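## Task

Place the masking tape roll inside the drawer that stands open, then push that drawer completely closed. No cabinet should be shifted noticeably from its spot. The robot must not topple or finish leaning. It only counts if everything stays in place without the robot holding it.

## Robot and tools

Robot: a Hello Robot Stretch 4 with a single arm. It has an omni-wheel base, a lift carriage that rides up a mast, a telescoping arm that reaches straight out, a three-joint wrist (yaw, pitch, roll) and a two-finger gripper. It stands about 1.6 m tall; the base rim lies within 0.23 m of the base origin. A loose object may occasionally get nudged by something outside the robot.

Frames: the base frame has its origin on the floor below the base centre, x ahead, y to the left, z upward. hand_pose, reported in this frame, is a point between the open fingertips (link pinch); with all wrist joints at zero its axes line up with the base frame. Its printed value may be somewhat off. The odometry frame is where the base frame was when the scene began. base_odometry comes from wheel rotation only, so slipping shows up as travel; heading runs -3.142 to 3.142, positive leftward. If turned_by_wheels and turned_by_imu disagree by more than roughly 0.1 rad, the base likely bumped something or slid, and heading is off by about their difference. base_tilt is in degrees, forward and right positive, with a fixed bias up to about 1.5 degrees.

execute_actions(actions, cameras): actions is a list holding one action or none (empty just reports state and images). An action may contain base, joints or both, plus optional pace and contact_limits; alternatively it holds only end_of_arm. Parts of one action start together and may finish at different times.
- base: exactly one key, each a relative offset from where the base last measured itself. translate_m: metres straight ahead (negative backs up), -2 to 2. strafe_m: metres sideways, left positive, -2 to 2. rotate_rad: radians turning in place, counter-clockwise (left) positive, -3.2 to 3.2.
- joints: absolute targets keyed by joint name. lift_m 0 to 1.2 m; arm_m 0 to 0.55 m extension; wrist_yaw_rad -1.134 to 4.276 (0 ahead, positive left, 3.14 folded back, over 3.4 the arm may obstruct); wrist_pitch_rad -1.117 to 4.259 (0 level, 1.57 pointing down); wrist_roll_rad -1.117 to 4.259 (0 puts fingers level; positive is clockwise viewed from behind); gripper_m -0.038 to 0.141, the fingertip gap in metres (under 0 they squeeze each other). Out-of-range joint targets are clipped and noted; any other bad value or unknown key rejects the call with no motion. A joint or base left out of an action may still be driving toward an earlier target unseen.
- pace: "slow", "default", "fast" or "max"; base tops out at 0.1/0.3/0.4/0.6 m/s and 1/2/3/4 rad/s respectively, reduced further when the lift is above 0.2 m.
- contact_limits: only arm_m, 0 (gentlest) to 0.75 (firmest), default 0.5; the arm stops on contact beyond that.
- end_of_arm: "enable_torque" revives wrist or gripper motors that shut off.
- cameras: list of head_camera, head_left_camera, head_right_camera, wrist_camera, or all; omitted/null means all, [] means none.
Example: {"base": {"translate_m": 0.3}, "joints": {"gripper_m": 0.05}, "pace": "fast"}. To unfold the wrist at the start, send lift_m 0.4 with wrist_yaw_rad 0 together. No action runs past 15 s.

wait(seconds): 0 to 10 s with no new command; returns state and images. zoom_image(camera, region): region [x0, y0, x1, y1] in pixels of that camera's latest full image, at most 504 by 504. read_manual(section) only gives licence texts. finished_scene(scene): pass the current scene's number to end it for good; the result reports success and the next task. Answering without a tool call ends everything remaining.

Cameras: head_camera at the mast top looking forward and down (420x560); head_left_camera and head_right_camera are fisheyes beside it aimed lower, showing base and arm; wrist_camera (616x392) looks along the fingers, tips near the bottom. Turn the base to look elsewhere.

Result lines: joint_positions gives current values (done tolerances: lift and arm ±0.004, yaw and roll ±0.02, pitch ±0.05, gripper ±0.004). lidar_m lists 12 distances in metres from the base origin, one per 30-degree sector, first straight ahead then counter-clockwise (4th left, 7th behind, 10th right); "-" means nothing seen or closer than 0.25 m; glass, thin legs and things behind may be missed. wrist_depth_mm is a 7x7 grid of median depths, 100 to 2000 mm, from top left. motor_effort is percent of maximum, positive toward higher joint values, peak during the action in brackets; each has a fixed bias and noise. For wheel_0..2, positive turns the base right. base_status and joint_status: done, off_target (resting short, perhaps still pushing), contact_stop_at_<key> (blocked; that part goes slack, lift may sag, base may roll), limit_stop_at_<name> (e.g. tilt over 6 degrees makes lift, arm and wheels slack until upright; own_body means self-collision, move away instead), time_out, torque_fault (wrist or gripper motor went limp; send enable_torque). on_its_own describes things you did not command; held at gives the target a joint keeps. After a reported stop, further motion calls in that reply are skipped.

Gripping: command a gap below the object's width; tighter pulls it toward the wrist. Readings and done do not confirm a hold; a firm squeeze at gripper_m 0 or more shows in gripper effort. Stuck fingertips on a surface: raise the lift. Level wrist holding about 2 kg or pushing against things faults the wrist.

Avoid: driving or turning with over 1 kg held and arm_m above 0.2, especially fast; strong steady pushes or pulls, more so with a high gripper or high contact limit; dropping, slamming or hard hits; moving cabinets; tilted gripper with large roll near the body. Close drawers gently with a low contact limit.

Each tool is called after "Emit:" as name(argument=value, ...), one argument or row to a line, values as JSON.

## Session

Emit:
execute_actions(
  actions=[
    {"joints":{"lift_m":0.4,"wrist_yaw_rad":0}},
  ],
)

Scene clock: 2.43 s.
base_odometry: x=+0.000 y=+0.000 heading=+0.000 (m, m, rad; odometry frame)
turned_by_wheels: +0.000 (rad since the last result)
turned_by_imu: -0.001 (rad since the last result)
base_tilt: forward=+0.2 right=+0.3 (deg)
lidar_m: 1.31 1.90 1.91 2.19 2.15 1.26 2.47 2.01 2.18 1.90 1.13 1.11
base_status: not commanded
joint_positions: lift_m=+0.400 arm_m=+0.000 wrist_yaw_rad=+0.000 wrist_pitch_rad=+0.013 wrist_roll_rad=+0.002 gripper_m=+0.057
joint_status: all done
motor_effort: lift_m=+21(21) arm_m=+0(1) wrist_yaw_rad=+1(4) wrist_pitch_rad=-8(7) wrist_roll_rad=+0(0) gripper_m=-3(3) wheel_0=+0(0) wheel_1=+0(0) wheel_2=+0(0) (%)
hand_pose: x=+0.4596 y=-0.0873 z=+0.5742 quat_wxyz=(+1.000, +0.001, +0.007, +0.000) (m; base frame)
wrist_depth_mm: 1537 1756 - 1921 1537 1366 976 / 1576 1808 - 1921 1060 866 768 / 1537 1863 - 1863 1025 866 768 / 1576 1863 - 1808 1008 866 759 / 1576 1808 - 1863 991 842 759 / 1537 1808 208 1708 917 831 741 / 1430 1336 1464 1098 535 820 750
pictures: head_camera, head_left_camera, head_right_camera, wrist_camera
Images, in order (width x height): head_camera 420x560, head_left_camera 420x672, head_right_camera 420x672, wrist_camera 616x392.

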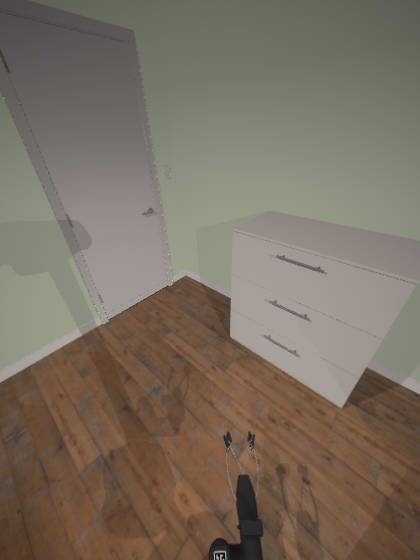

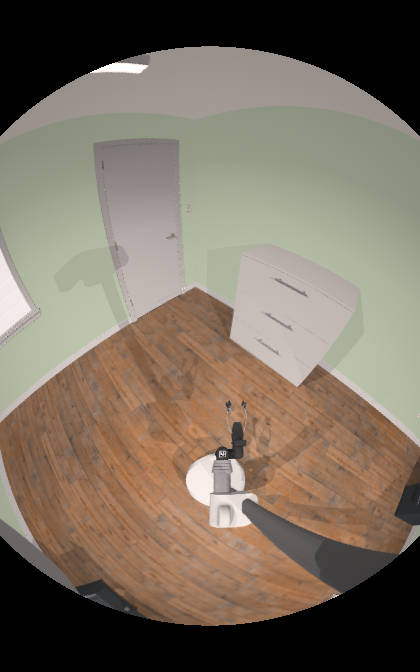

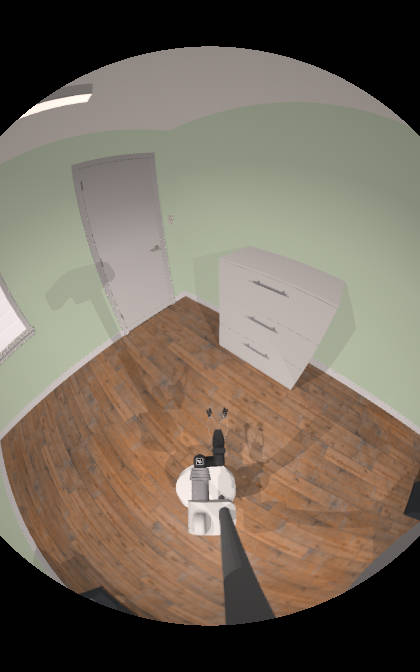

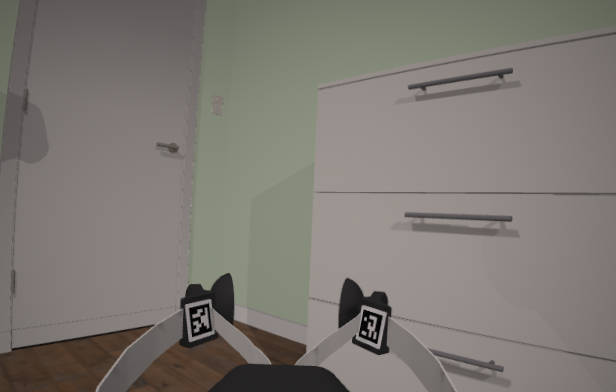

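Emit:
execute_actions(
  actions=[
    {"base":{"rotate_rad":3.1}},
  ],
  cameras=["head_camera","head_left_camera"],
)

Scene clock: 7.90 s.
base_odometry: x=+0.000 y=+0.000 heading=+3.100 (m, m, rad; odometry frame)
turned_by_wheels: +3.100 (rad since the last result)
turned_by_imu: +3.128 (rad since the last result)
base_tilt: forward=+0.2 right=+0.4 (deg)
lidar_m: 1.37 2.02 2.20 1.99 1.62 1.11 1.27 1.93 1.90 2.12 2.12 1.24
base_status: done
joint_positions: lift_m=+0.400 arm_m=+0.000 wrist_yaw_rad=+0.000 wrist_pitch_rad=+0.013 wrist_roll_rad=+0.002 gripper_m=+0.057
joint_status: not commanded
motor_effort: lift_m=+19(21) arm_m=-1(0) wrist_yaw_rad=+1(1) wrist_pitch_rad=-7(7) wrist_roll_rad=+0(0) gripper_m=-5(4) wheel_0=-2(8) wheel_1=-2(8) wheel_2=-1(7) (%)
hand_pose: x=+0.4596 y=-0.0873 z=+0.5744 quat_wxyz=(+1.000, +0.001, +0.007, +0.000) (m; base frame)
wrist_depth_mm: - - - - - 1808 1661 / - - - - - 1808 1618 / - - - - - 1808 1618 / - - - - - 1808 1618 / - - - - - 1205 1499 / - - 208 - 1042 946 1537 / 1430 1336 1464 1537 750 1182 1366
pictures: head_camera, head_left_camera
Images, in order (width x height): head_camera 420x560, head_left_camera 420x672.

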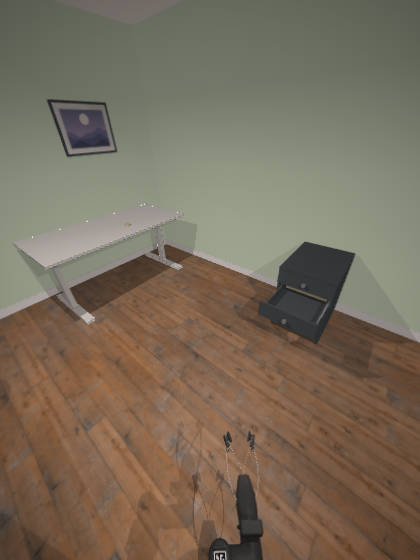

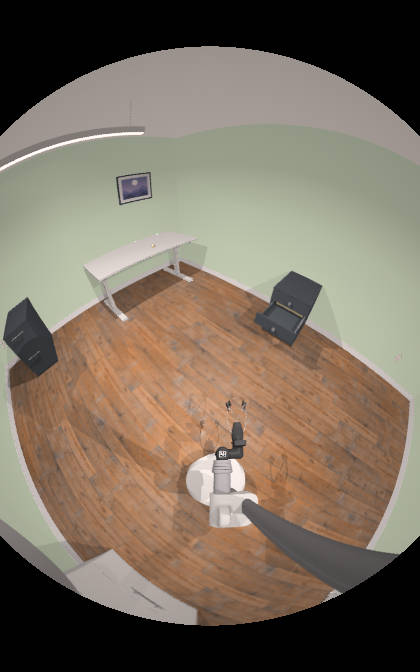

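Emit:
execute_actions(
  actions=[
    {"base":{"rotate_rad":0.4},"joints":{"lift_m":0.85,"wrist_pitch_rad":0.9,"gripper_m":0.13}},
  ],
  cameras=[],
)

Emit:
execute_actions(
  actions=[
    {"base":{"translate_m":1.4}},
  ],
  cameras=["head_camera","wrist_camera"],
)

Scene clock: 18.83 s.
base_odometry: x=+0.000 y=+0.000 heading=-2.783 (m, m, rad; odometry frame)
turned_by_wheels: +0.400 (rad since the last result)
turned_by_imu: +0.402 (rad since the last result)
base_tilt: forward=+0.2 right=+0.4 (deg)
lidar_m: 2.00 2.08 2.13 1.63 1.11 1.19 1.94 1.92 2.03 2.16 1.24 1.31
base_status: done
joint_positions: lift_m=+0.850 arm_m=+0.000 wrist_yaw_rad=+0.000 wrist_pitch_rad=+0.901 wrist_roll_rad=+0.002 gripper_m=+0.130
joint_status: all done
motor_effort: lift_m=+21(29) arm_m=-1(1) wrist_yaw_rad=+2(1) wrist_pitch_rad=-4(6) wrist_roll_rad=-1(0) gripper_m=-1(2) wheel_0=+0(6) wheel_1=+1(5) wheel_2=+1(5) (%)
hand_pose: x=+0.3501 y=-0.0874 z=+0.8018 quat_wxyz=(+0.900, +0.001, +0.436, +0.000) (m; base frame)
wrist_depth_mm: - - - - - - 1863 / 1756 1808 1808 1863 1863 1983 1808 / 1464 1499 1537 1576 1576 1618 1618 / 1281 1308 1336 1366 1397 1397 1397 / 1160 1160 1182 1205 1229 1229 1255 / 1008 202 1078 1078 1078 1098 1118 / 931 931 946 559 991 991 1008
pictures: none
No camera images: the call's "cameras" was empty. Leave "cameras" out to get every camera's image.

Scene clock: 25.00 s.
base_odometry: x=-1.311 y=-0.491 heading=-2.783 (m, m, rad; odometry frame)
turned_by_wheels: +0.000 (rad since the last result)
turned_by_imu: +0.003 (rad since the last result)
base_tilt: forward=+0.2 right=+0.4 (deg)
lidar_m: 0.73 0.70 1.57 1.46 2.21 2.15 2.73 3.14 0.91 1.05 1.51 0.98
base_status: done
joint_positions: lift_m=+0.850 arm_m=+0.000 wrist_yaw_rad=+0.000 wrist_pitch_rad=+0.902 wrist_roll_rad=+0.002 gripper_m=+0.130
joint_status: not commanded
motor_effort: lift_m=+20(20) arm_m=+0(0) wrist_yaw_rad=+2(2) wrist_pitch_rad=-5(5) wrist_roll_rad=+0(1) gripper_m=+0(1) wheel_0=+1(5) wheel_1=+0(3) wheel_2=+0(10) (%)
hand_pose: x=+0.3501 y=-0.0874 z=+0.8018 quat_wxyz=(+0.900, +0.001, +0.436, +0.000) (m; base frame)
wrist_depth_mm: 580 603 609 647 960 1499 1255 / 517 559 1537 1661 1808 1618 1308 / 1366 1464 1499 1537 1537 1576 1366 / 1205 1308 1336 1366 1397 1397 1366 / 1098 1160 1182 1205 1229 1229 1255 / 1025 202 1060 1078 1060 1098 1118 / 946 931 946 564 976 991 1025
pictures: head_camera, wrist_camera
Images, in order (width x height): head_camera 420x560, wrist_camera 616x392.

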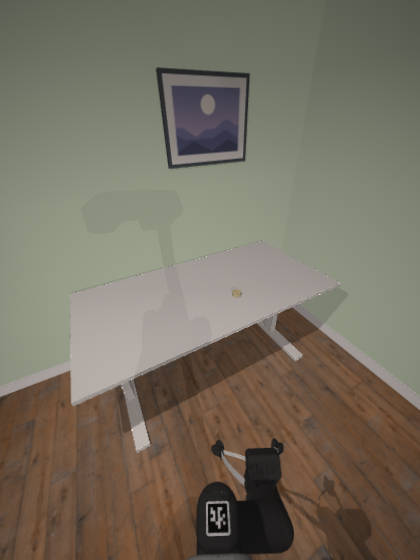

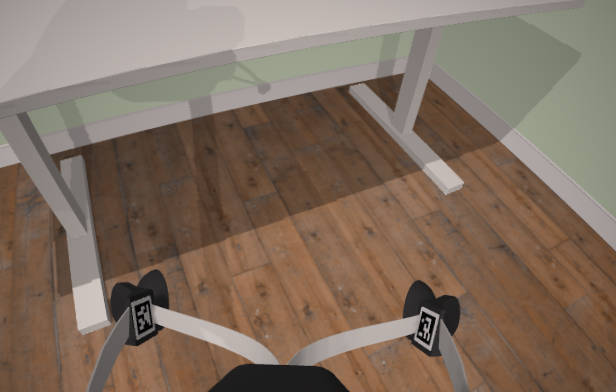

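Emit:
execute_actions(
  actions=[
    {"base":{"translate_m":0.35},"joints":{"lift_m":0.95,"arm_m":0.25}},
  ],
  cameras=["head_camera","wrist_camera"],
)

Scene clock: 33.67 s.
base_odometry: x=-1.639 y=-0.614 heading=-2.783 (m, m, rad; odometry frame)
turned_by_wheels: +0.000 (rad since the last result)
turned_by_imu: +0.000 (rad since the last result)
base_tilt: forward=+0.3 right=+0.5 (deg)
lidar_m: 0.40 0.38 0.41 1.44 2.37 2.47 3.00 3.47 1.06 1.39 1.36 0.54
base_status: done
joint_positions: lift_m=+0.950 arm_m=+0.249 wrist_yaw_rad=+0.000 wrist_pitch_rad=+0.901 wrist_roll_rad=+0.002 gripper_m=+0.130
joint_status: all done
motor_effort: lift_m=+20(21) arm_m=+6(7) wrist_yaw_rad=+2(1) wrist_pitch_rad=-5(6) wrist_roll_rad=-2(1) gripper_m=+0(1) wheel_0=+1(5) wheel_1=+0(2) wheel_2=+1(10) (%)
hand_pose: x=+0.5988 y=-0.0874 z=+0.9018 quat_wxyz=(+0.900, +0.001, +0.436, +0.000) (m; base frame)
wrist_depth_mm: 691 759 809 842 866 960 1042 / 668 676 683 699 723 741 768 / 564 569 585 597 609 621 634 / 488 500 512 517 530 539 544 / 436 445 452 459 466 473 480 / 389 202 407 413 404 421 436 / 357 355 366 265 377 389 1098
pictures: head_camera, wrist_camera
Images, in order (width x height): head_camera 420x560, wrist_camera 616x392.

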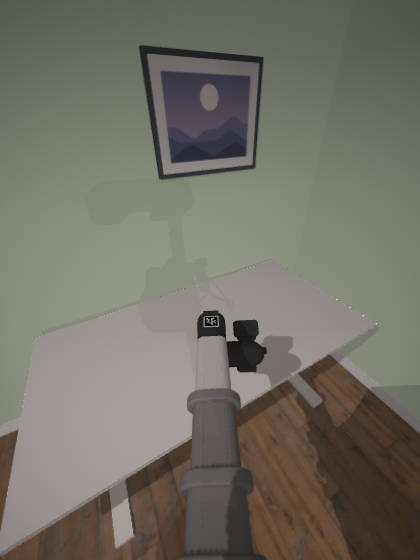

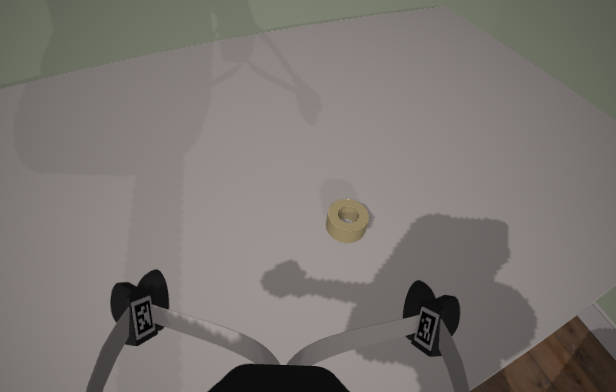

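Emit:
execute_actions(
  actions=[
    {"base":{"strafe_m":-0.065},"joints":{"lift_m":0.8,"arm_m":0.39}},
  ],
  cameras=["wrist_camera"],
)

Scene clock: 42.83 s.
base_odometry: x=-1.662 y=-0.553 heading=-2.783 (m, m, rad; odometry frame)
turned_by_wheels: +0.000 (rad since the last result)
turned_by_imu: -0.001 (rad since the last result)
base_tilt: forward=+0.2 right=+0.4 (deg)
lidar_m: 0.45 0.41 0.43 1.48 2.42 2.45 3.06 1.30 1.00 1.33 1.32 0.57
base_status: done
joint_positions: lift_m=+0.800 arm_m=+0.389 wrist_yaw_rad=+0.000 wrist_pitch_rad=+0.902 wrist_roll_rad=+0.002 gripper_m=+0.130
joint_status: all done
motor_effort: lift_m=+16(15) arm_m=+6(6) wrist_yaw_rad=+2(3) wrist_pitch_rad=-5(6) wrist_roll_rad=-1(0) gripper_m=+2(1) wheel_0=-2(9) wheel_1=+0(4) wheel_2=+0(1) (%)
hand_pose: x=+0.7388 y=-0.0874 z=+0.7522 quat_wxyz=(+0.900, +0.001, +0.436, +0.000) (m; base frame)
wrist_depth_mm: 477 488 500 512 530 554 574 / 407 413 418 430 439 455 469 / 345 351 357 364 373 384 392 / 303 306 312 319 324 329 334 / 267 272 278 265 286 291 294 / 239 202 249 253 250 259 259 / 220 219 225 194 231 233 238
pictures: wrist_camera
Images, in order (width x height): wrist_camera 616x392.

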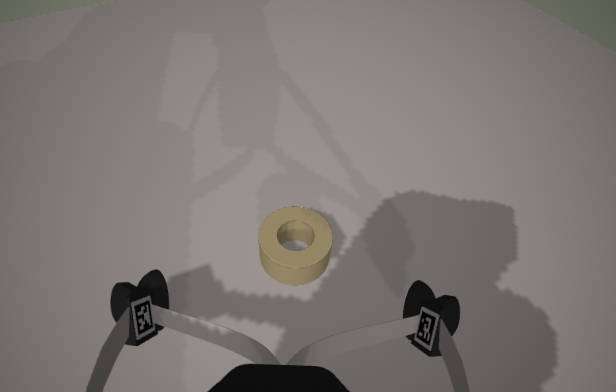

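Emit:
execute_actions(
  actions=[
    {"joints":{"lift_m":0.772,"arm_m":0.42}},
  ],
  cameras=["wrist_camera"],
)

Emit:
execute_actions(
  actions=[
    {"joints":{"gripper_m":0.02}},
  ],
  cameras=["wrist_camera"],
)

Emit:
execute_actions(
  actions=[
    {"joints":{"lift_m":0.85,"arm_m":0.0}},
  ],
  cameras=["wrist_camera","head_right_camera"],
)

Scene clock: 60.90 s.
base_odometry: x=-1.661 y=-0.553 heading=-2.784 (m, m, rad; odometry frame)
turned_by_wheels: -0.001 (rad since the last result)
turned_by_imu: +0.006 (rad since the last result)
base_tilt: forward=+0.1 right=+0.5 (deg)
lidar_m: 0.45 0.41 0.45 1.53 2.43 2.45 3.09 1.27 1.04 1.34 1.30 0.59
base_status: not commanded
joint_positions: lift_m=+0.773 arm_m=+0.418 wrist_yaw_rad=-0.010 wrist_pitch_rad=+0.900 wrist_roll_rad=+0.003 gripper_m=+0.130
joint_status: all done
on_its_own: wrist_yaw_rad is at rest, and its effort (+30) is outside its rest range (-13 to +13)
motor_effort: lift_m=+4(15) arm_m=+12(14) wrist_yaw_rad=+30(34) wrist_pitch_rad=-2(13) wrist_roll_rad=-3(3) gripper_m=-1(1) wheel_0=+0(2) wheel_1=+0(3) wheel_2=-11(12) (%)
hand_pose: x=+0.7671 y=-0.0892 z=+0.7253 quat_wxyz=(+0.900, +0.003, +0.435, -0.005) (m; base frame)
wrist_depth_mm: 455 473 480 492 508 539 554 / 387 392 397 407 421 439 452 / 327 332 338 345 355 364 373 / 283 290 294 300 306 312 317 / 251 255 259 245 270 274 276 / 224 198 234 229 235 243 244 / 204 204 208 212 213 217 224
pictures: wrist_camera
Images, in order (width x height): wrist_camera 616x392.

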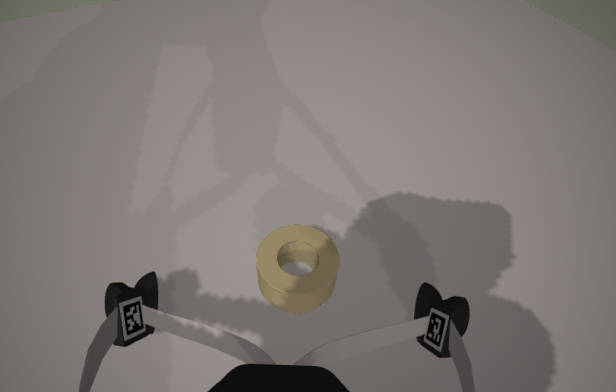

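Scene clock: 62.90 s.
base_odometry: x=-1.662 y=-0.553 heading=-2.783 (m, m, rad; odometry frame)
turned_by_wheels: +0.001 (rad since the last result)
turned_by_imu: +0.001 (rad since the last result)
base_tilt: forward=+0.2 right=+0.4 (deg)
lidar_m: 0.42 0.41 0.46 1.52 2.42 2.46 3.10 1.28 1.02 1.33 1.31 0.56
base_status: not commanded
joint_positions: lift_m=+0.773 arm_m=+0.419 wrist_yaw_rad=+0.001 wrist_pitch_rad=+0.881 wrist_roll_rad=+0.001 gripper_m=+0.020
joint_status: all done
on_its_own: wrist_pitch_rad is at rest, and its effort (+54) is outside its rest range (-23 to +23)
motor_effort: lift_m=+8(8) arm_m=+6(12) wrist_yaw_rad=-2(31) wrist_pitch_rad=+54(58) wrist_roll_rad=+1(3) gripper_m=-15(16) wheel_0=+1(2) wheel_1=+0(2) wheel_2=-1(11) (%)
hand_pose: x=+0.7737 y=-0.0872 z=+0.7286 quat_wxyz=(+0.905, +0.000, +0.426, +0.000) (m; base frame)
wrist_depth_mm: 469 480 492 504 530 554 580 / 397 402 404 415 430 445 462 / 330 336 343 349 357 368 379 / 285 290 296 303 307 315 320 / 250 256 259 251 270 274 277 / 224 229 202 215 236 243 245 / 204 200 208 213 182 220 223
pictures: wrist_camera
Images, in order (width x height): wrist_camera 616x392.

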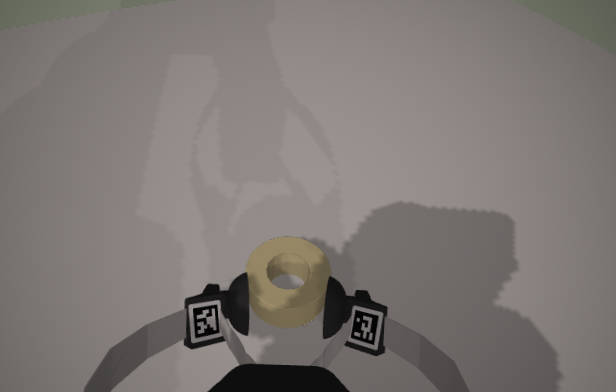

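Scene clock: 65.23 s.
base_odometry: x=-1.662 y=-0.553 heading=-2.783 (m, m, rad; odometry frame)
turned_by_wheels: +0.000 (rad since the last result)
turned_by_imu: -0.001 (rad since the last result)
base_tilt: forward=+0.3 right=+0.4 (deg)
lidar_m: 0.44 0.41 0.45 1.51 2.41 2.48 3.12 1.29 1.02 1.33 1.31 0.58
base_status: not commanded
joint_positions: lift_m=+0.850 arm_m=+0.001 wrist_yaw_rad=+0.000 wrist_pitch_rad=+0.902 wrist_roll_rad=+0.001 gripper_m=+0.020
joint_status: all done
motor_effort: lift_m=+21(26) arm_m=-6(10) wrist_yaw_rad=+3(5) wrist_pitch_rad=-7(55) wrist_roll_rad=+1(2) gripper_m=-15(17) wheel_0=+0(1) wheel_1=+0(0) wheel_2=+0(1) (%)
hand_pose: x=+0.3510 y=-0.0874 z=+0.8017 quat_wxyz=(+0.900, +0.001, +0.436, +0.000) (m; base frame)
wrist_depth_mm: 580 591 609 621 647 668 699 / 496 504 508 521 535 559 580 / 421 427 433 442 473 1366 1160 / 368 370 392 1281 1336 1397 1229 / 336 1118 1182 1138 1205 1229 1229 / 1025 1042 205 215 1078 1098 1118 / 917 156 946 976 178 1008 1008
pictures: head_right_camera, wrist_camera
Images, in order (width x height): head_right_camera 420x672, wrist_camera 616x392.

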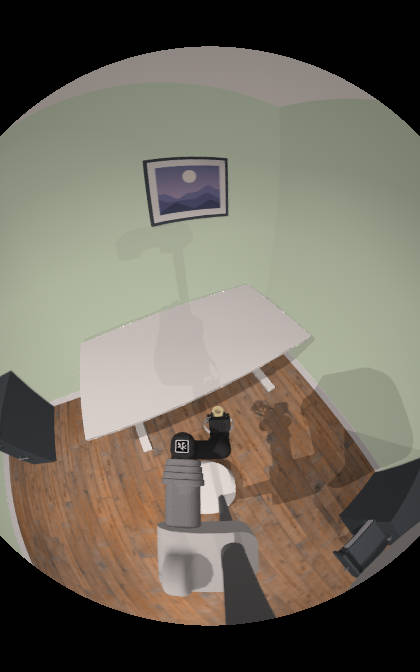

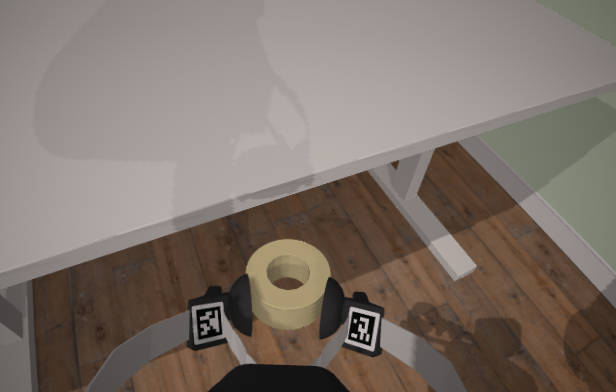

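Emit:
execute_actions(
  actions=[
    {"base":{"translate_m":-0.6}},
  ],
  cameras=[],
)

Emit:
execute_actions(
  actions=[
    {"base":{"rotate_rad":-1.25},"joints":{"lift_m":0.6}},
  ],
  cameras=["head_camera","head_right_camera"],
)

Scene clock: 73.73 s.
base_odometry: x=-1.100 y=-0.342 heading=-2.783 (m, m, rad; odometry frame)
turned_by_wheels: +0.000 (rad since the last result)
turned_by_imu: -0.004 (rad since the last result)
base_tilt: forward=+0.2 right=+0.4 (deg)
lidar_m: 1.00 0.95 1.60 1.73 2.16 1.99 2.98 2.90 0.87 0.76 1.56 1.30
base_status: done
joint_positions: lift_m=+0.850 arm_m=+0.001 wrist_yaw_rad=+0.000 wrist_pitch_rad=+0.902 wrist_roll_rad=+0.001 gripper_m=+0.020
joint_status: not commanded
motor_effort: lift_m=+20(21) arm_m=-6(7) wrist_yaw_rad=+2(3) wrist_pitch_rad=-6(7) wrist_roll_rad=+0(0) gripper_m=-17(16) wheel_0=-2(6) wheel_1=+0(6) wheel_2=-1(8) (%)
hand_pose: x=+0.3510 y=-0.0874 z=+0.8017 quat_wxyz=(+0.900, +0.001, +0.436, +0.000) (m; base frame)
wrist_depth_mm: 991 1499 1661 1863 1983 1576 1336 / 1464 1618 1756 1808 1808 1708 1397 / 1430 1499 1537 1537 1576 1618 1397 / 1255 1308 1308 1336 1397 1397 1397 / 1118 1160 1160 1160 1205 1229 1255 / 1025 1042 204 215 1078 1118 1118 / 946 156 946 960 178 991 1008
pictures: none
No camera images: the call's "cameras" was empty. Leave "cameras" out to get every camera's image.

Scene clock: 75.83 s.
base_odometry: x=-1.100 y=-0.342 heading=+2.250 (m, m, rad; odometry frame)
turned_by_wheels: -1.250 (rad since the last result)
turned_by_imu: -1.263 (rad since the last result)
base_tilt: forward=+0.2 right=+0.5 (deg)
lidar_m: 1.06 1.60 1.07 0.94 0.97 1.60 2.15 1.94 2.14 2.88 2.56 0.77
base_status: done
joint_positions: lift_m=+0.600 arm_m=+0.001 wrist_yaw_rad=+0.000 wrist_pitch_rad=+0.902 wrist_roll_rad=+0.001 gripper_m=+0.020
joint_status: all done
motor_effort: lift_m=+16(17) arm_m=-6(7) wrist_yaw_rad=+2(2) wrist_pitch_rad=-6(6) wrist_roll_rad=+1(0) gripper_m=-17(16) wheel_0=+3(6) wheel_1=-1(7) wheel_2=+0(9) (%)
hand_pose: x=+0.3511 y=-0.0874 z=+0.5521 quat_wxyz=(+0.900, +0.001, +0.436, +0.000) (m; base frame)
wrist_depth_mm: 1281 1308 1397 1366 831 854 831 / 1308 1336 1366 1336 878 554 564 / 1138 1118 1138 1160 1025 621 1182 / 960 991 991 1025 1042 1042 1078 / 854 866 866 878 917 931 946 / 768 778 204 215 798 842 842 / 707 156 715 732 179 750 759
pictures: head_camera, head_right_camera
Images, in order (width x height): head_camera 420x560, head_right_camera 420x672.

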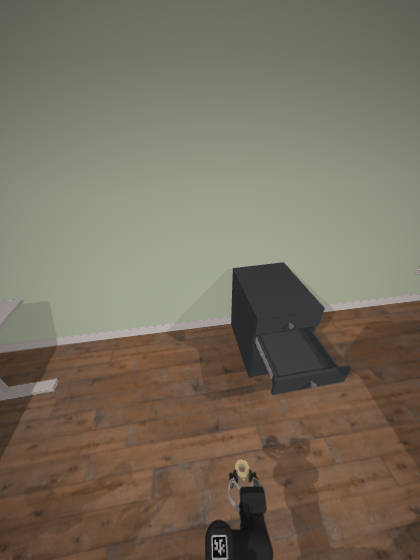

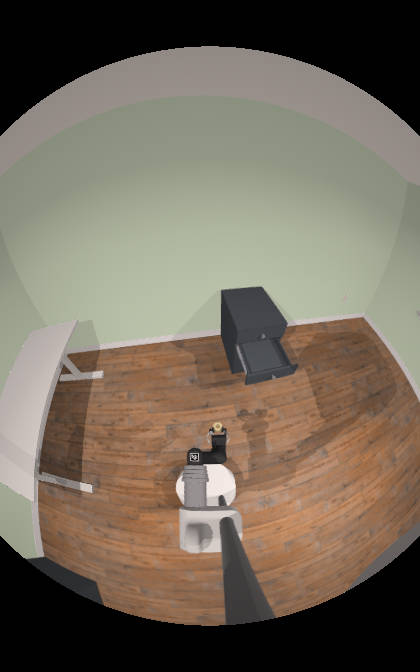

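Emit:
execute_actions(
  actions=[
    {"base":{"rotate_rad":0.15}},
  ],
  cameras=[],
)

Emit:
execute_actions(
  actions=[
    {"base":{"strafe_m":-0.45}},
  ],
  cameras=["head_camera","wrist_camera"],
)

Scene clock: 83.63 s.
base_odometry: x=-1.100 y=-0.342 heading=+2.400 (m, m, rad; odometry frame)
turned_by_wheels: +0.150 (rad since the last result)
turned_by_imu: +0.150 (rad since the last result)
base_tilt: forward=+0.3 right=+0.4 (deg)
lidar_m: 1.55 1.37 1.00 0.96 1.64 1.64 2.15 1.95 2.48 2.88 0.94 0.77
base_status: done
joint_positions: lift_m=+0.600 arm_m=+0.001 wrist_yaw_rad=+0.000 wrist_pitch_rad=+0.902 wrist_roll_rad=+0.001 gripper_m=+0.020
joint_status: not commanded
motor_effort: lift_m=+16(16) arm_m=-7(6) wrist_yaw_rad=+2(2) wrist_pitch_rad=-7(6) wrist_roll_rad=+0(1) gripper_m=-17(16) wheel_0=-1(5) wheel_1=-1(5) wheel_2=-3(3) (%)
hand_pose: x=+0.3511 y=-0.0874 z=+0.5521 quat_wxyz=(+0.900, +0.001, +0.436, +0.000) (m; base frame)
wrist_depth_mm: 1397 1366 1366 1366 1281 809 831 / 1308 1336 1336 1366 1229 750 732 / 1098 1118 1160 1160 1118 904 530 / 960 976 991 1008 1042 1025 1042 / 866 866 878 866 917 931 946 / 759 778 205 215 809 831 842 / 707 156 715 732 178 750 759
pictures: none
No camera images: the call's "cameras" was empty. Leave "cameras" out to get every camera's image.

Scene clock: 86.47 s.
base_odometry: x=-0.796 y=-0.011 heading=+2.400 (m, m, rad; odometry frame)
turned_by_wheels: +0.000 (rad since the last result)
turned_by_imu: +0.001 (rad since the last result)
base_tilt: forward=+0.2 right=+0.4 (deg)
lidar_m: 0.65 1.64 1.48 1.42 1.98 2.25 1.78 1.78 2.54 2.44 2.13 0.66
base_status: done
joint_positions: lift_m=+0.600 arm_m=+0.001 wrist_yaw_rad=+0.000 wrist_pitch_rad=+0.902 wrist_roll_rad=+0.001 gripper_m=+0.020
joint_status: not commanded
motor_effort: lift_m=+17(17) arm_m=-6(7) wrist_yaw_rad=+2(2) wrist_pitch_rad=-6(5) wrist_roll_rad=+1(0) gripper_m=-18(16) wheel_0=+1(9) wheel_1=+0(9) wheel_2=+0(3) (%)
hand_pose: x=+0.3511 y=-0.0874 z=+0.5520 quat_wxyz=(+0.900, +0.001, +0.436, +0.000) (m; base frame)
wrist_depth_mm: 1366 1336 1366 798 788 1308 1336 / 1281 1281 640 496 676 1366 1397 / 1118 1118 559 535 530 549 1255 / 960 991 991 1025 1042 1042 1060 / 854 878 878 866 917 946 946 / 778 778 205 215 809 831 842 / 707 156 707 741 178 750 759
pictures: head_camera, wrist_camera
Images, in order (width x height): head_camera 420x560, wrist_camera 616x392.

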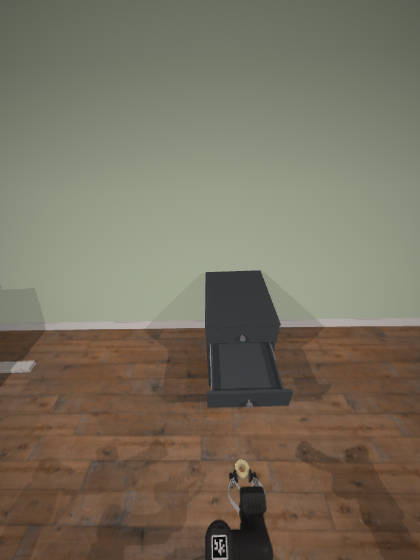

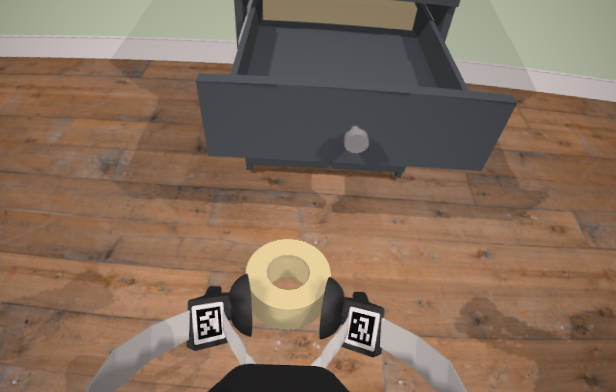

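Emit:
execute_actions(
  actions=[
    {"joints":{"arm_m":0.44}},
  ],
  cameras=[],
)

Emit:
execute_actions(
  actions=[
    {"joints":{"lift_m":0.46}},
  ],
  cameras=["head_camera","wrist_camera"],
)

Scene clock: 94.93 s.
base_odometry: x=-0.796 y=-0.011 heading=+2.400 (m, m, rad; odometry frame)
turned_by_wheels: +0.000 (rad since the last result)
turned_by_imu: -0.002 (rad since the last result)
base_tilt: forward=+0.2 right=+0.4 (deg)
lidar_m: 0.65 1.65 1.46 1.42 1.93 2.28 1.79 1.78 2.57 2.46 2.15 0.67
base_status: not commanded
joint_positions: lift_m=+0.600 arm_m=+0.439 wrist_yaw_rad=+0.000 wrist_pitch_rad=+0.902 wrist_roll_rad=+0.001 gripper_m=+0.020
joint_status: all done
motor_effort: lift_m=+17(17) arm_m=+6(8) wrist_yaw_rad=+2(2) wrist_pitch_rad=-5(6) wrist_roll_rad=+1(1) gripper_m=-15(17) wheel_0=+1(2) wheel_1=+0(0) wheel_2=-1(0) (%)
hand_pose: x=+0.7887 y=-0.0874 z=+0.5521 quat_wxyz=(+0.900, +0.001, +0.436, +0.000) (m; base frame)
wrist_depth_mm: 917 866 283 279 278 279 282 / 1025 991 315 314 312 309 306 / 1118 1098 362 357 357 353 351 / 976 976 469 492 496 484 1042 / 854 878 415 418 442 436 931 / 759 768 205 215 389 399 357 / 699 156 340 353 179 364 347
pictures: none
No camera images: the call's "cameras" was empty. Leave "cameras" out to get every camera's image.

Scene clock: 96.57 s.
base_odometry: x=-0.796 y=-0.011 heading=+2.400 (m, m, rad; odometry frame)
turned_by_wheels: +0.000 (rad since the last result)
turned_by_imu: +0.000 (rad since the last result)
base_tilt: forward=+0.3 right=+0.4 (deg)
lidar_m: 0.65 1.62 1.46 1.41 1.94 2.25 1.76 1.77 2.56 2.45 2.17 0.66
base_status: not commanded
joint_positions: lift_m=+0.460 arm_m=+0.439 wrist_yaw_rad=+0.000 wrist_pitch_rad=+0.902 wrist_roll_rad=+0.001 gripper_m=+0.020
joint_status: all done
motor_effort: lift_m=+16(12) arm_m=+7(7) wrist_yaw_rad=+2(1) wrist_pitch_rad=-5(6) wrist_roll_rad=+0(1) gripper_m=-14(16) wheel_0=+2(2) wheel_1=+0(0) wheel_2=-1(1) (%)
hand_pose: x=+0.7887 y=-0.0874 z=+0.4121 quat_wxyz=(+0.900, +0.001, +0.436, +0.000) (m; base frame)
wrist_depth_mm: 917 891 397 407 404 338 276 / 991 976 375 407 418 421 373 / 891 878 338 347 355 364 351 / 778 254 297 303 307 315 320 / 699 216 265 259 273 277 279 / 609 200 206 215 240 248 250 / 160 156 213 219 178 224 228
pictures: head_camera, wrist_camera
Images, in order (width x height): head_camera 420x560, wrist_camera 616x392.

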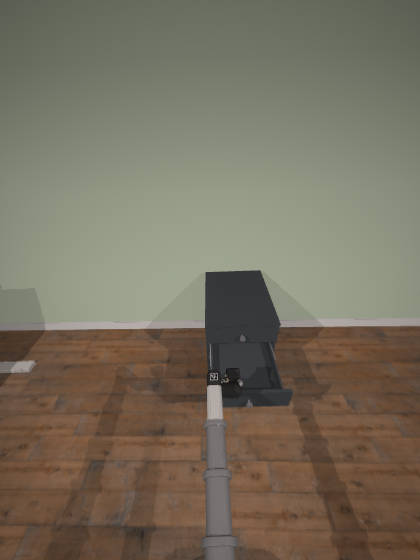

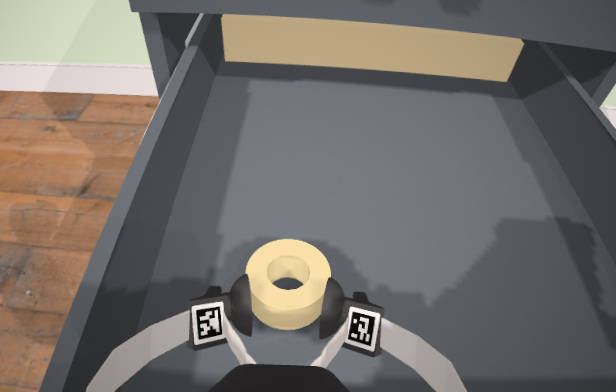

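Emit:
execute_actions(
  actions=[
    {"joints":{"gripper_m":0.075}},
  ],
  cameras=[],
)

Emit:
execute_actions(
  actions=[
    {"joints":{"lift_m":0.6}},
  ],
  cameras=[],
)

Emit:
execute_actions(
  actions=[
    {"joints":{"arm_m":0.0,"gripper_m":0.0}},
  ],
  cameras=[],
)

Emit:
execute_actions(
  actions=[
    {"joints":{"lift_m":0.22,"wrist_pitch_rad":0}},
  ],
  cameras=[],
)

Emit:
execute_actions(
  actions=[
    {"joints":{"arm_m":0.55},"pace":"slow","contact_limits":{"arm_m":0.3}},
  ],
  cameras=["head_camera","wrist_camera"],
)

Scene clock: 111.33 s.
base_odometry: x=-0.796 y=-0.011 heading=+2.400 (m, m, rad; odometry frame)
turned_by_wheels: +0.000 (rad since the last result)
turned_by_imu: -0.001 (rad since the last result)
base_tilt: forward=+0.2 right=+0.4 (deg)
lidar_m: 0.65 1.65 1.47 1.41 1.96 2.25 1.77 1.78 2.56 2.43 2.15 0.69
base_status: not commanded
joint_positions: lift_m=+0.460 arm_m=+0.439 wrist_yaw_rad=+0.000 wrist_pitch_rad=+0.900 wrist_roll_rad=+0.001 gripper_m=+0.075
joint_status: all done
motor_effort: lift_m=+16(16) arm_m=+6(6) wrist_yaw_rad=+1(2) wrist_pitch_rad=-2(6) wrist_roll_rad=+0(0) gripper_m=-1(17) wheel_0=+1(2) wheel_1=+1(0) wheel_2=+0(1) (%)
hand_pose: x=+0.7890 y=-0.0874 z=+0.4124 quat_wxyz=(+0.900, +0.001, +0.435, +0.000) (m; base frame)
wrist_depth_mm: 917 878 387 404 404 276 274 / 991 976 379 410 421 421 370 / 891 878 338 349 359 368 349 / 788 254 301 304 312 317 322 / 699 233 266 260 274 279 282 / 609 200 212 231 218 248 250 / 160 172 215 217 216 225 228
pictures: none
No camera images: the call's "cameras" was empty. Leave "cameras" out to get every camera's image.

Scene clock: 112.97 s.
base_odometry: x=-0.796 y=-0.011 heading=+2.400 (m, m, rad; odometry frame)
turned_by_wheels: +0.000 (rad since the last result)
turned_by_imu: +0.000 (rad since the last result)
base_tilt: forward=+0.2 right=+0.3 (deg)
lidar_m: 0.63 1.64 1.48 1.43 1.96 2.28 1.79 1.76 2.57 2.43 2.13 0.69
base_status: not commanded
joint_positions: lift_m=+0.600 arm_m=+0.439 wrist_yaw_rad=+0.000 wrist_pitch_rad=+0.901 wrist_roll_rad=+0.001 gripper_m=+0.075
joint_status: all done
motor_effort: lift_m=+21(20) arm_m=+6(7) wrist_yaw_rad=+1(2) wrist_pitch_rad=-4(5) wrist_roll_rad=+0(2) gripper_m=-2(2) wheel_0=+2(1) wheel_1=+0(0) wheel_2=+0(1) (%)
hand_pose: x=+0.7888 y=-0.0874 z=+0.5518 quat_wxyz=(+0.900, +0.001, +0.436, +0.000) (m; base frame)
wrist_depth_mm: 931 878 282 281 278 281 282 / 1008 1008 314 312 310 309 304 / 1098 1098 359 359 357 353 351 / 960 960 466 488 496 477 1060 / 854 854 418 436 442 439 917 / 759 768 370 389 379 397 359 / 699 287 342 336 347 362 347
pictures: none
No camera images: the call's "cameras" was empty. Leave "cameras" out to get every camera's image.

Scene clock: 115.33 s.
base_odometry: x=-0.796 y=-0.011 heading=+2.400 (m, m, rad; odometry frame)
turned_by_wheels: +0.000 (rad since the last result)
turned_by_imu: -0.001 (rad since the last result)
base_tilt: forward=+0.2 right=+0.4 (deg)
lidar_m: 0.63 1.63 1.48 1.40 1.96 2.26 1.78 1.78 2.55 2.44 2.17 0.67
base_status: not commanded
joint_positions: lift_m=+0.600 arm_m=+0.001 wrist_yaw_rad=+0.000 wrist_pitch_rad=+0.902 wrist_roll_rad=+0.001 gripper_m=+0.000
joint_status: all done
motor_effort: lift_m=+21(21) arm_m=-7(8) wrist_yaw_rad=+3(1) wrist_pitch_rad=-7(5) wrist_roll_rad=+1(1) gripper_m=-6(9) wheel_0=+2(2) wheel_1=+0(0) wheel_2=-1(1) (%)
hand_pose: x=+0.3511 y=-0.0874 z=+0.5517 quat_wxyz=(+0.900, +0.001, +0.436, +0.000) (m; base frame)
wrist_depth_mm: 1366 1366 1336 798 798 1308 1281 / 1308 1308 647 496 683 1397 1430 / 1098 1118 554 535 530 549 1255 / 960 976 1008 1025 1042 1060 1078 / 842 866 891 891 917 917 946 / 768 778 768 201 820 831 842 / 699 691 707 181 164 750 750
pictures: none
No camera images: the call's "cameras" was empty. Leave "cameras" out to get every camera's image.

Scene clock: 117.87 s.
base_odometry: x=-0.796 y=-0.011 heading=+2.400 (m, m, rad; odometry frame)
turned_by_wheels: +0.000 (rad since the last result)
turned_by_imu: -0.001 (rad since the last result)
base_tilt: forward=+0.2 right=+0.4 (deg)
lidar_m: 0.63 1.63 1.47 1.40 1.95 2.25 1.79 1.79 2.58 2.46 2.15 0.67
base_status: not commanded
joint_positions: lift_m=+0.220 arm_m=+0.001 wrist_yaw_rad=+0.000 wrist_pitch_rad=+0.003 wrist_roll_rad=+0.001 gripper_m=+0.000
joint_status: all done
motor_effort: lift_m=+16(18) arm_m=-6(7) wrist_yaw_rad=+2(3) wrist_pitch_rad=-9(14) wrist_roll_rad=+0(0) gripper_m=-5(7) wheel_0=+2(2) wheel_1=+0(0) wheel_2=+0(0) (%)
hand_pose: x=+0.4606 y=-0.0874 z=+0.3976 quat_wxyz=(+1.000, +0.001, +0.001, +0.000) (m; base frame)
wrist_depth_mm: 1336 1366 1366 1397 1397 1397 1397 / 1366 1366 1366 1366 1397 1366 1366 / 1336 1366 1336 741 750 1366 1366 / 1366 1336 430 436 436 442 1336 / 1336 1336 424 430 433 436 1366 / 1281 1308 424 202 723 1308 1336 / 1060 976 723 181 164 1229 1255
pictures: none
No camera images: the call's "cameras" was empty. Leave "cameras" out to get every camera's image.

Scene clock: 123.90 s.
base_odometry: x=-0.796 y=-0.011 heading=+2.400 (m, m, rad; odometry frame)
turned_by_wheels: +0.000 (rad since the last result)
turned_by_imu: -0.001 (rad since the last result)
base_tilt: forward=+0.3 right=+0.4 (deg)
lidar_m: 0.94 1.63 1.48 1.41 1.95 2.27 1.80 1.80 2.55 2.44 2.16 1.01
base_status: not commanded
joint_positions: lift_m=+0.220 arm_m=+0.507 wrist_yaw_rad=+0.000 wrist_pitch_rad=+0.002 wrist_roll_rad=+0.001 gripper_m=+0.000
joint_status: arm_m contact_stop (moved +0.506 of +0.549)
on_its_own: arm_m is slack since a contact_stop (your +0.550 is given up)
motor_effort: lift_m=+16(16) arm_m=+0(19) wrist_yaw_rad=+2(37) wrist_pitch_rad=-7(8) wrist_roll_rad=+0(1) gripper_m=-4(6) wheel_0=+4(5) wheel_1=+0(3) wheel_2=-1(10) (%)
contact_limits: arm_m 0.3
hand_pose: x=+0.9664 y=-0.0874 z=+0.3978 quat_wxyz=(+1.000, +0.001, +0.001, +0.000) (m; base frame)
wrist_depth_mm: 854 238 239 241 242 245 246 / 831 237 237 240 241 243 245 / 854 235 236 237 239 241 242 / 831 233 235 236 237 239 241 / 820 232 233 235 236 237 238 / 809 229 231 202 235 236 238 / 820 228 229 181 165 235 236
pictures: head_camera, wrist_camera
Images, in order (width x height): head_camera 420x560, wrist_camera 616x392.

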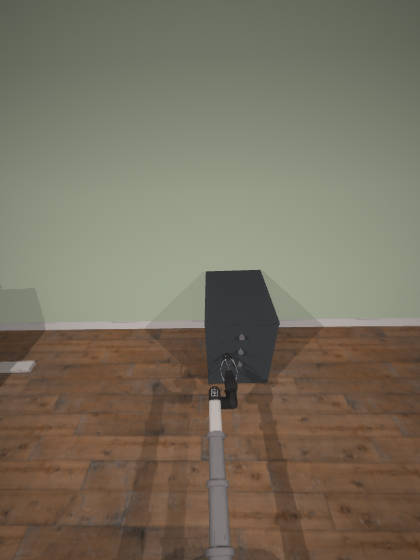

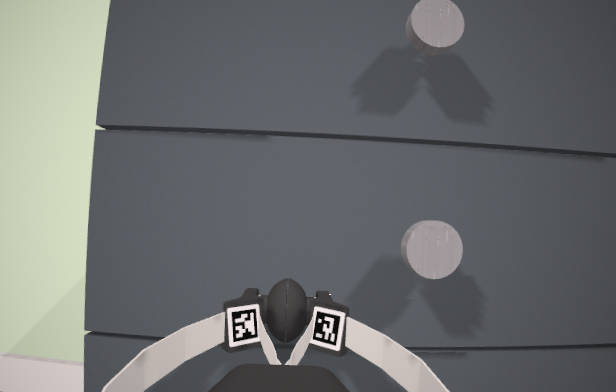

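Emit:
execute_actions(
  actions=[
    {"joints":{"arm_m":0.4}},
  ],
  cameras=[],
)

Emit:
finished_scene(
  scene=1,
)

Scene clock: 137.93 s.
base_odometry: x=-0.796 y=-0.011 heading=+2.400 (m, m, rad; odometry frame)
turned_by_wheels: +0.000 (rad since the last result)
turned_by_imu: -0.001 (rad since the last result)
base_tilt: forward=+0.2 right=+0.4 (deg)
lidar_m: 0.96 1.62 1.48 1.40 1.91 2.24 1.77 1.79 2.55 2.44 2.15 1.01
base_status: not commanded
joint_positions: lift_m=+0.220 arm_m=+0.401 wrist_yaw_rad=+0.000 wrist_pitch_rad=+0.002 wrist_roll_rad=+0.001 gripper_m=+0.000
joint_status: all done
motor_effort: lift_m=+16(16) arm_m=-6(7) wrist_yaw_rad=+2(2) wrist_pitch_rad=-6(8) wrist_roll_rad=+1(1) gripper_m=-4(5) wheel_0=+4(4) wheel_1=+0(0) wheel_2=+0(0) (%)
hand_pose: x=+0.8605 y=-0.0875 z=+0.3977 quat_wxyz=(+1.000, +0.001, +0.001, +0.000) (m; base frame)
wrist_depth_mm: 960 960 347 349 353 355 355 / 946 960 345 347 347 351 355 / 946 946 342 345 347 349 351 / 931 946 343 342 347 347 351 / 946 917 340 340 342 345 345 / 931 917 334 202 342 342 343 / 904 332 332 181 164 340 342
pictures: none
No camera images: the call's "cameras" was empty. Leave "cameras" out to get every camera's image.

The scene is finished: the task was done.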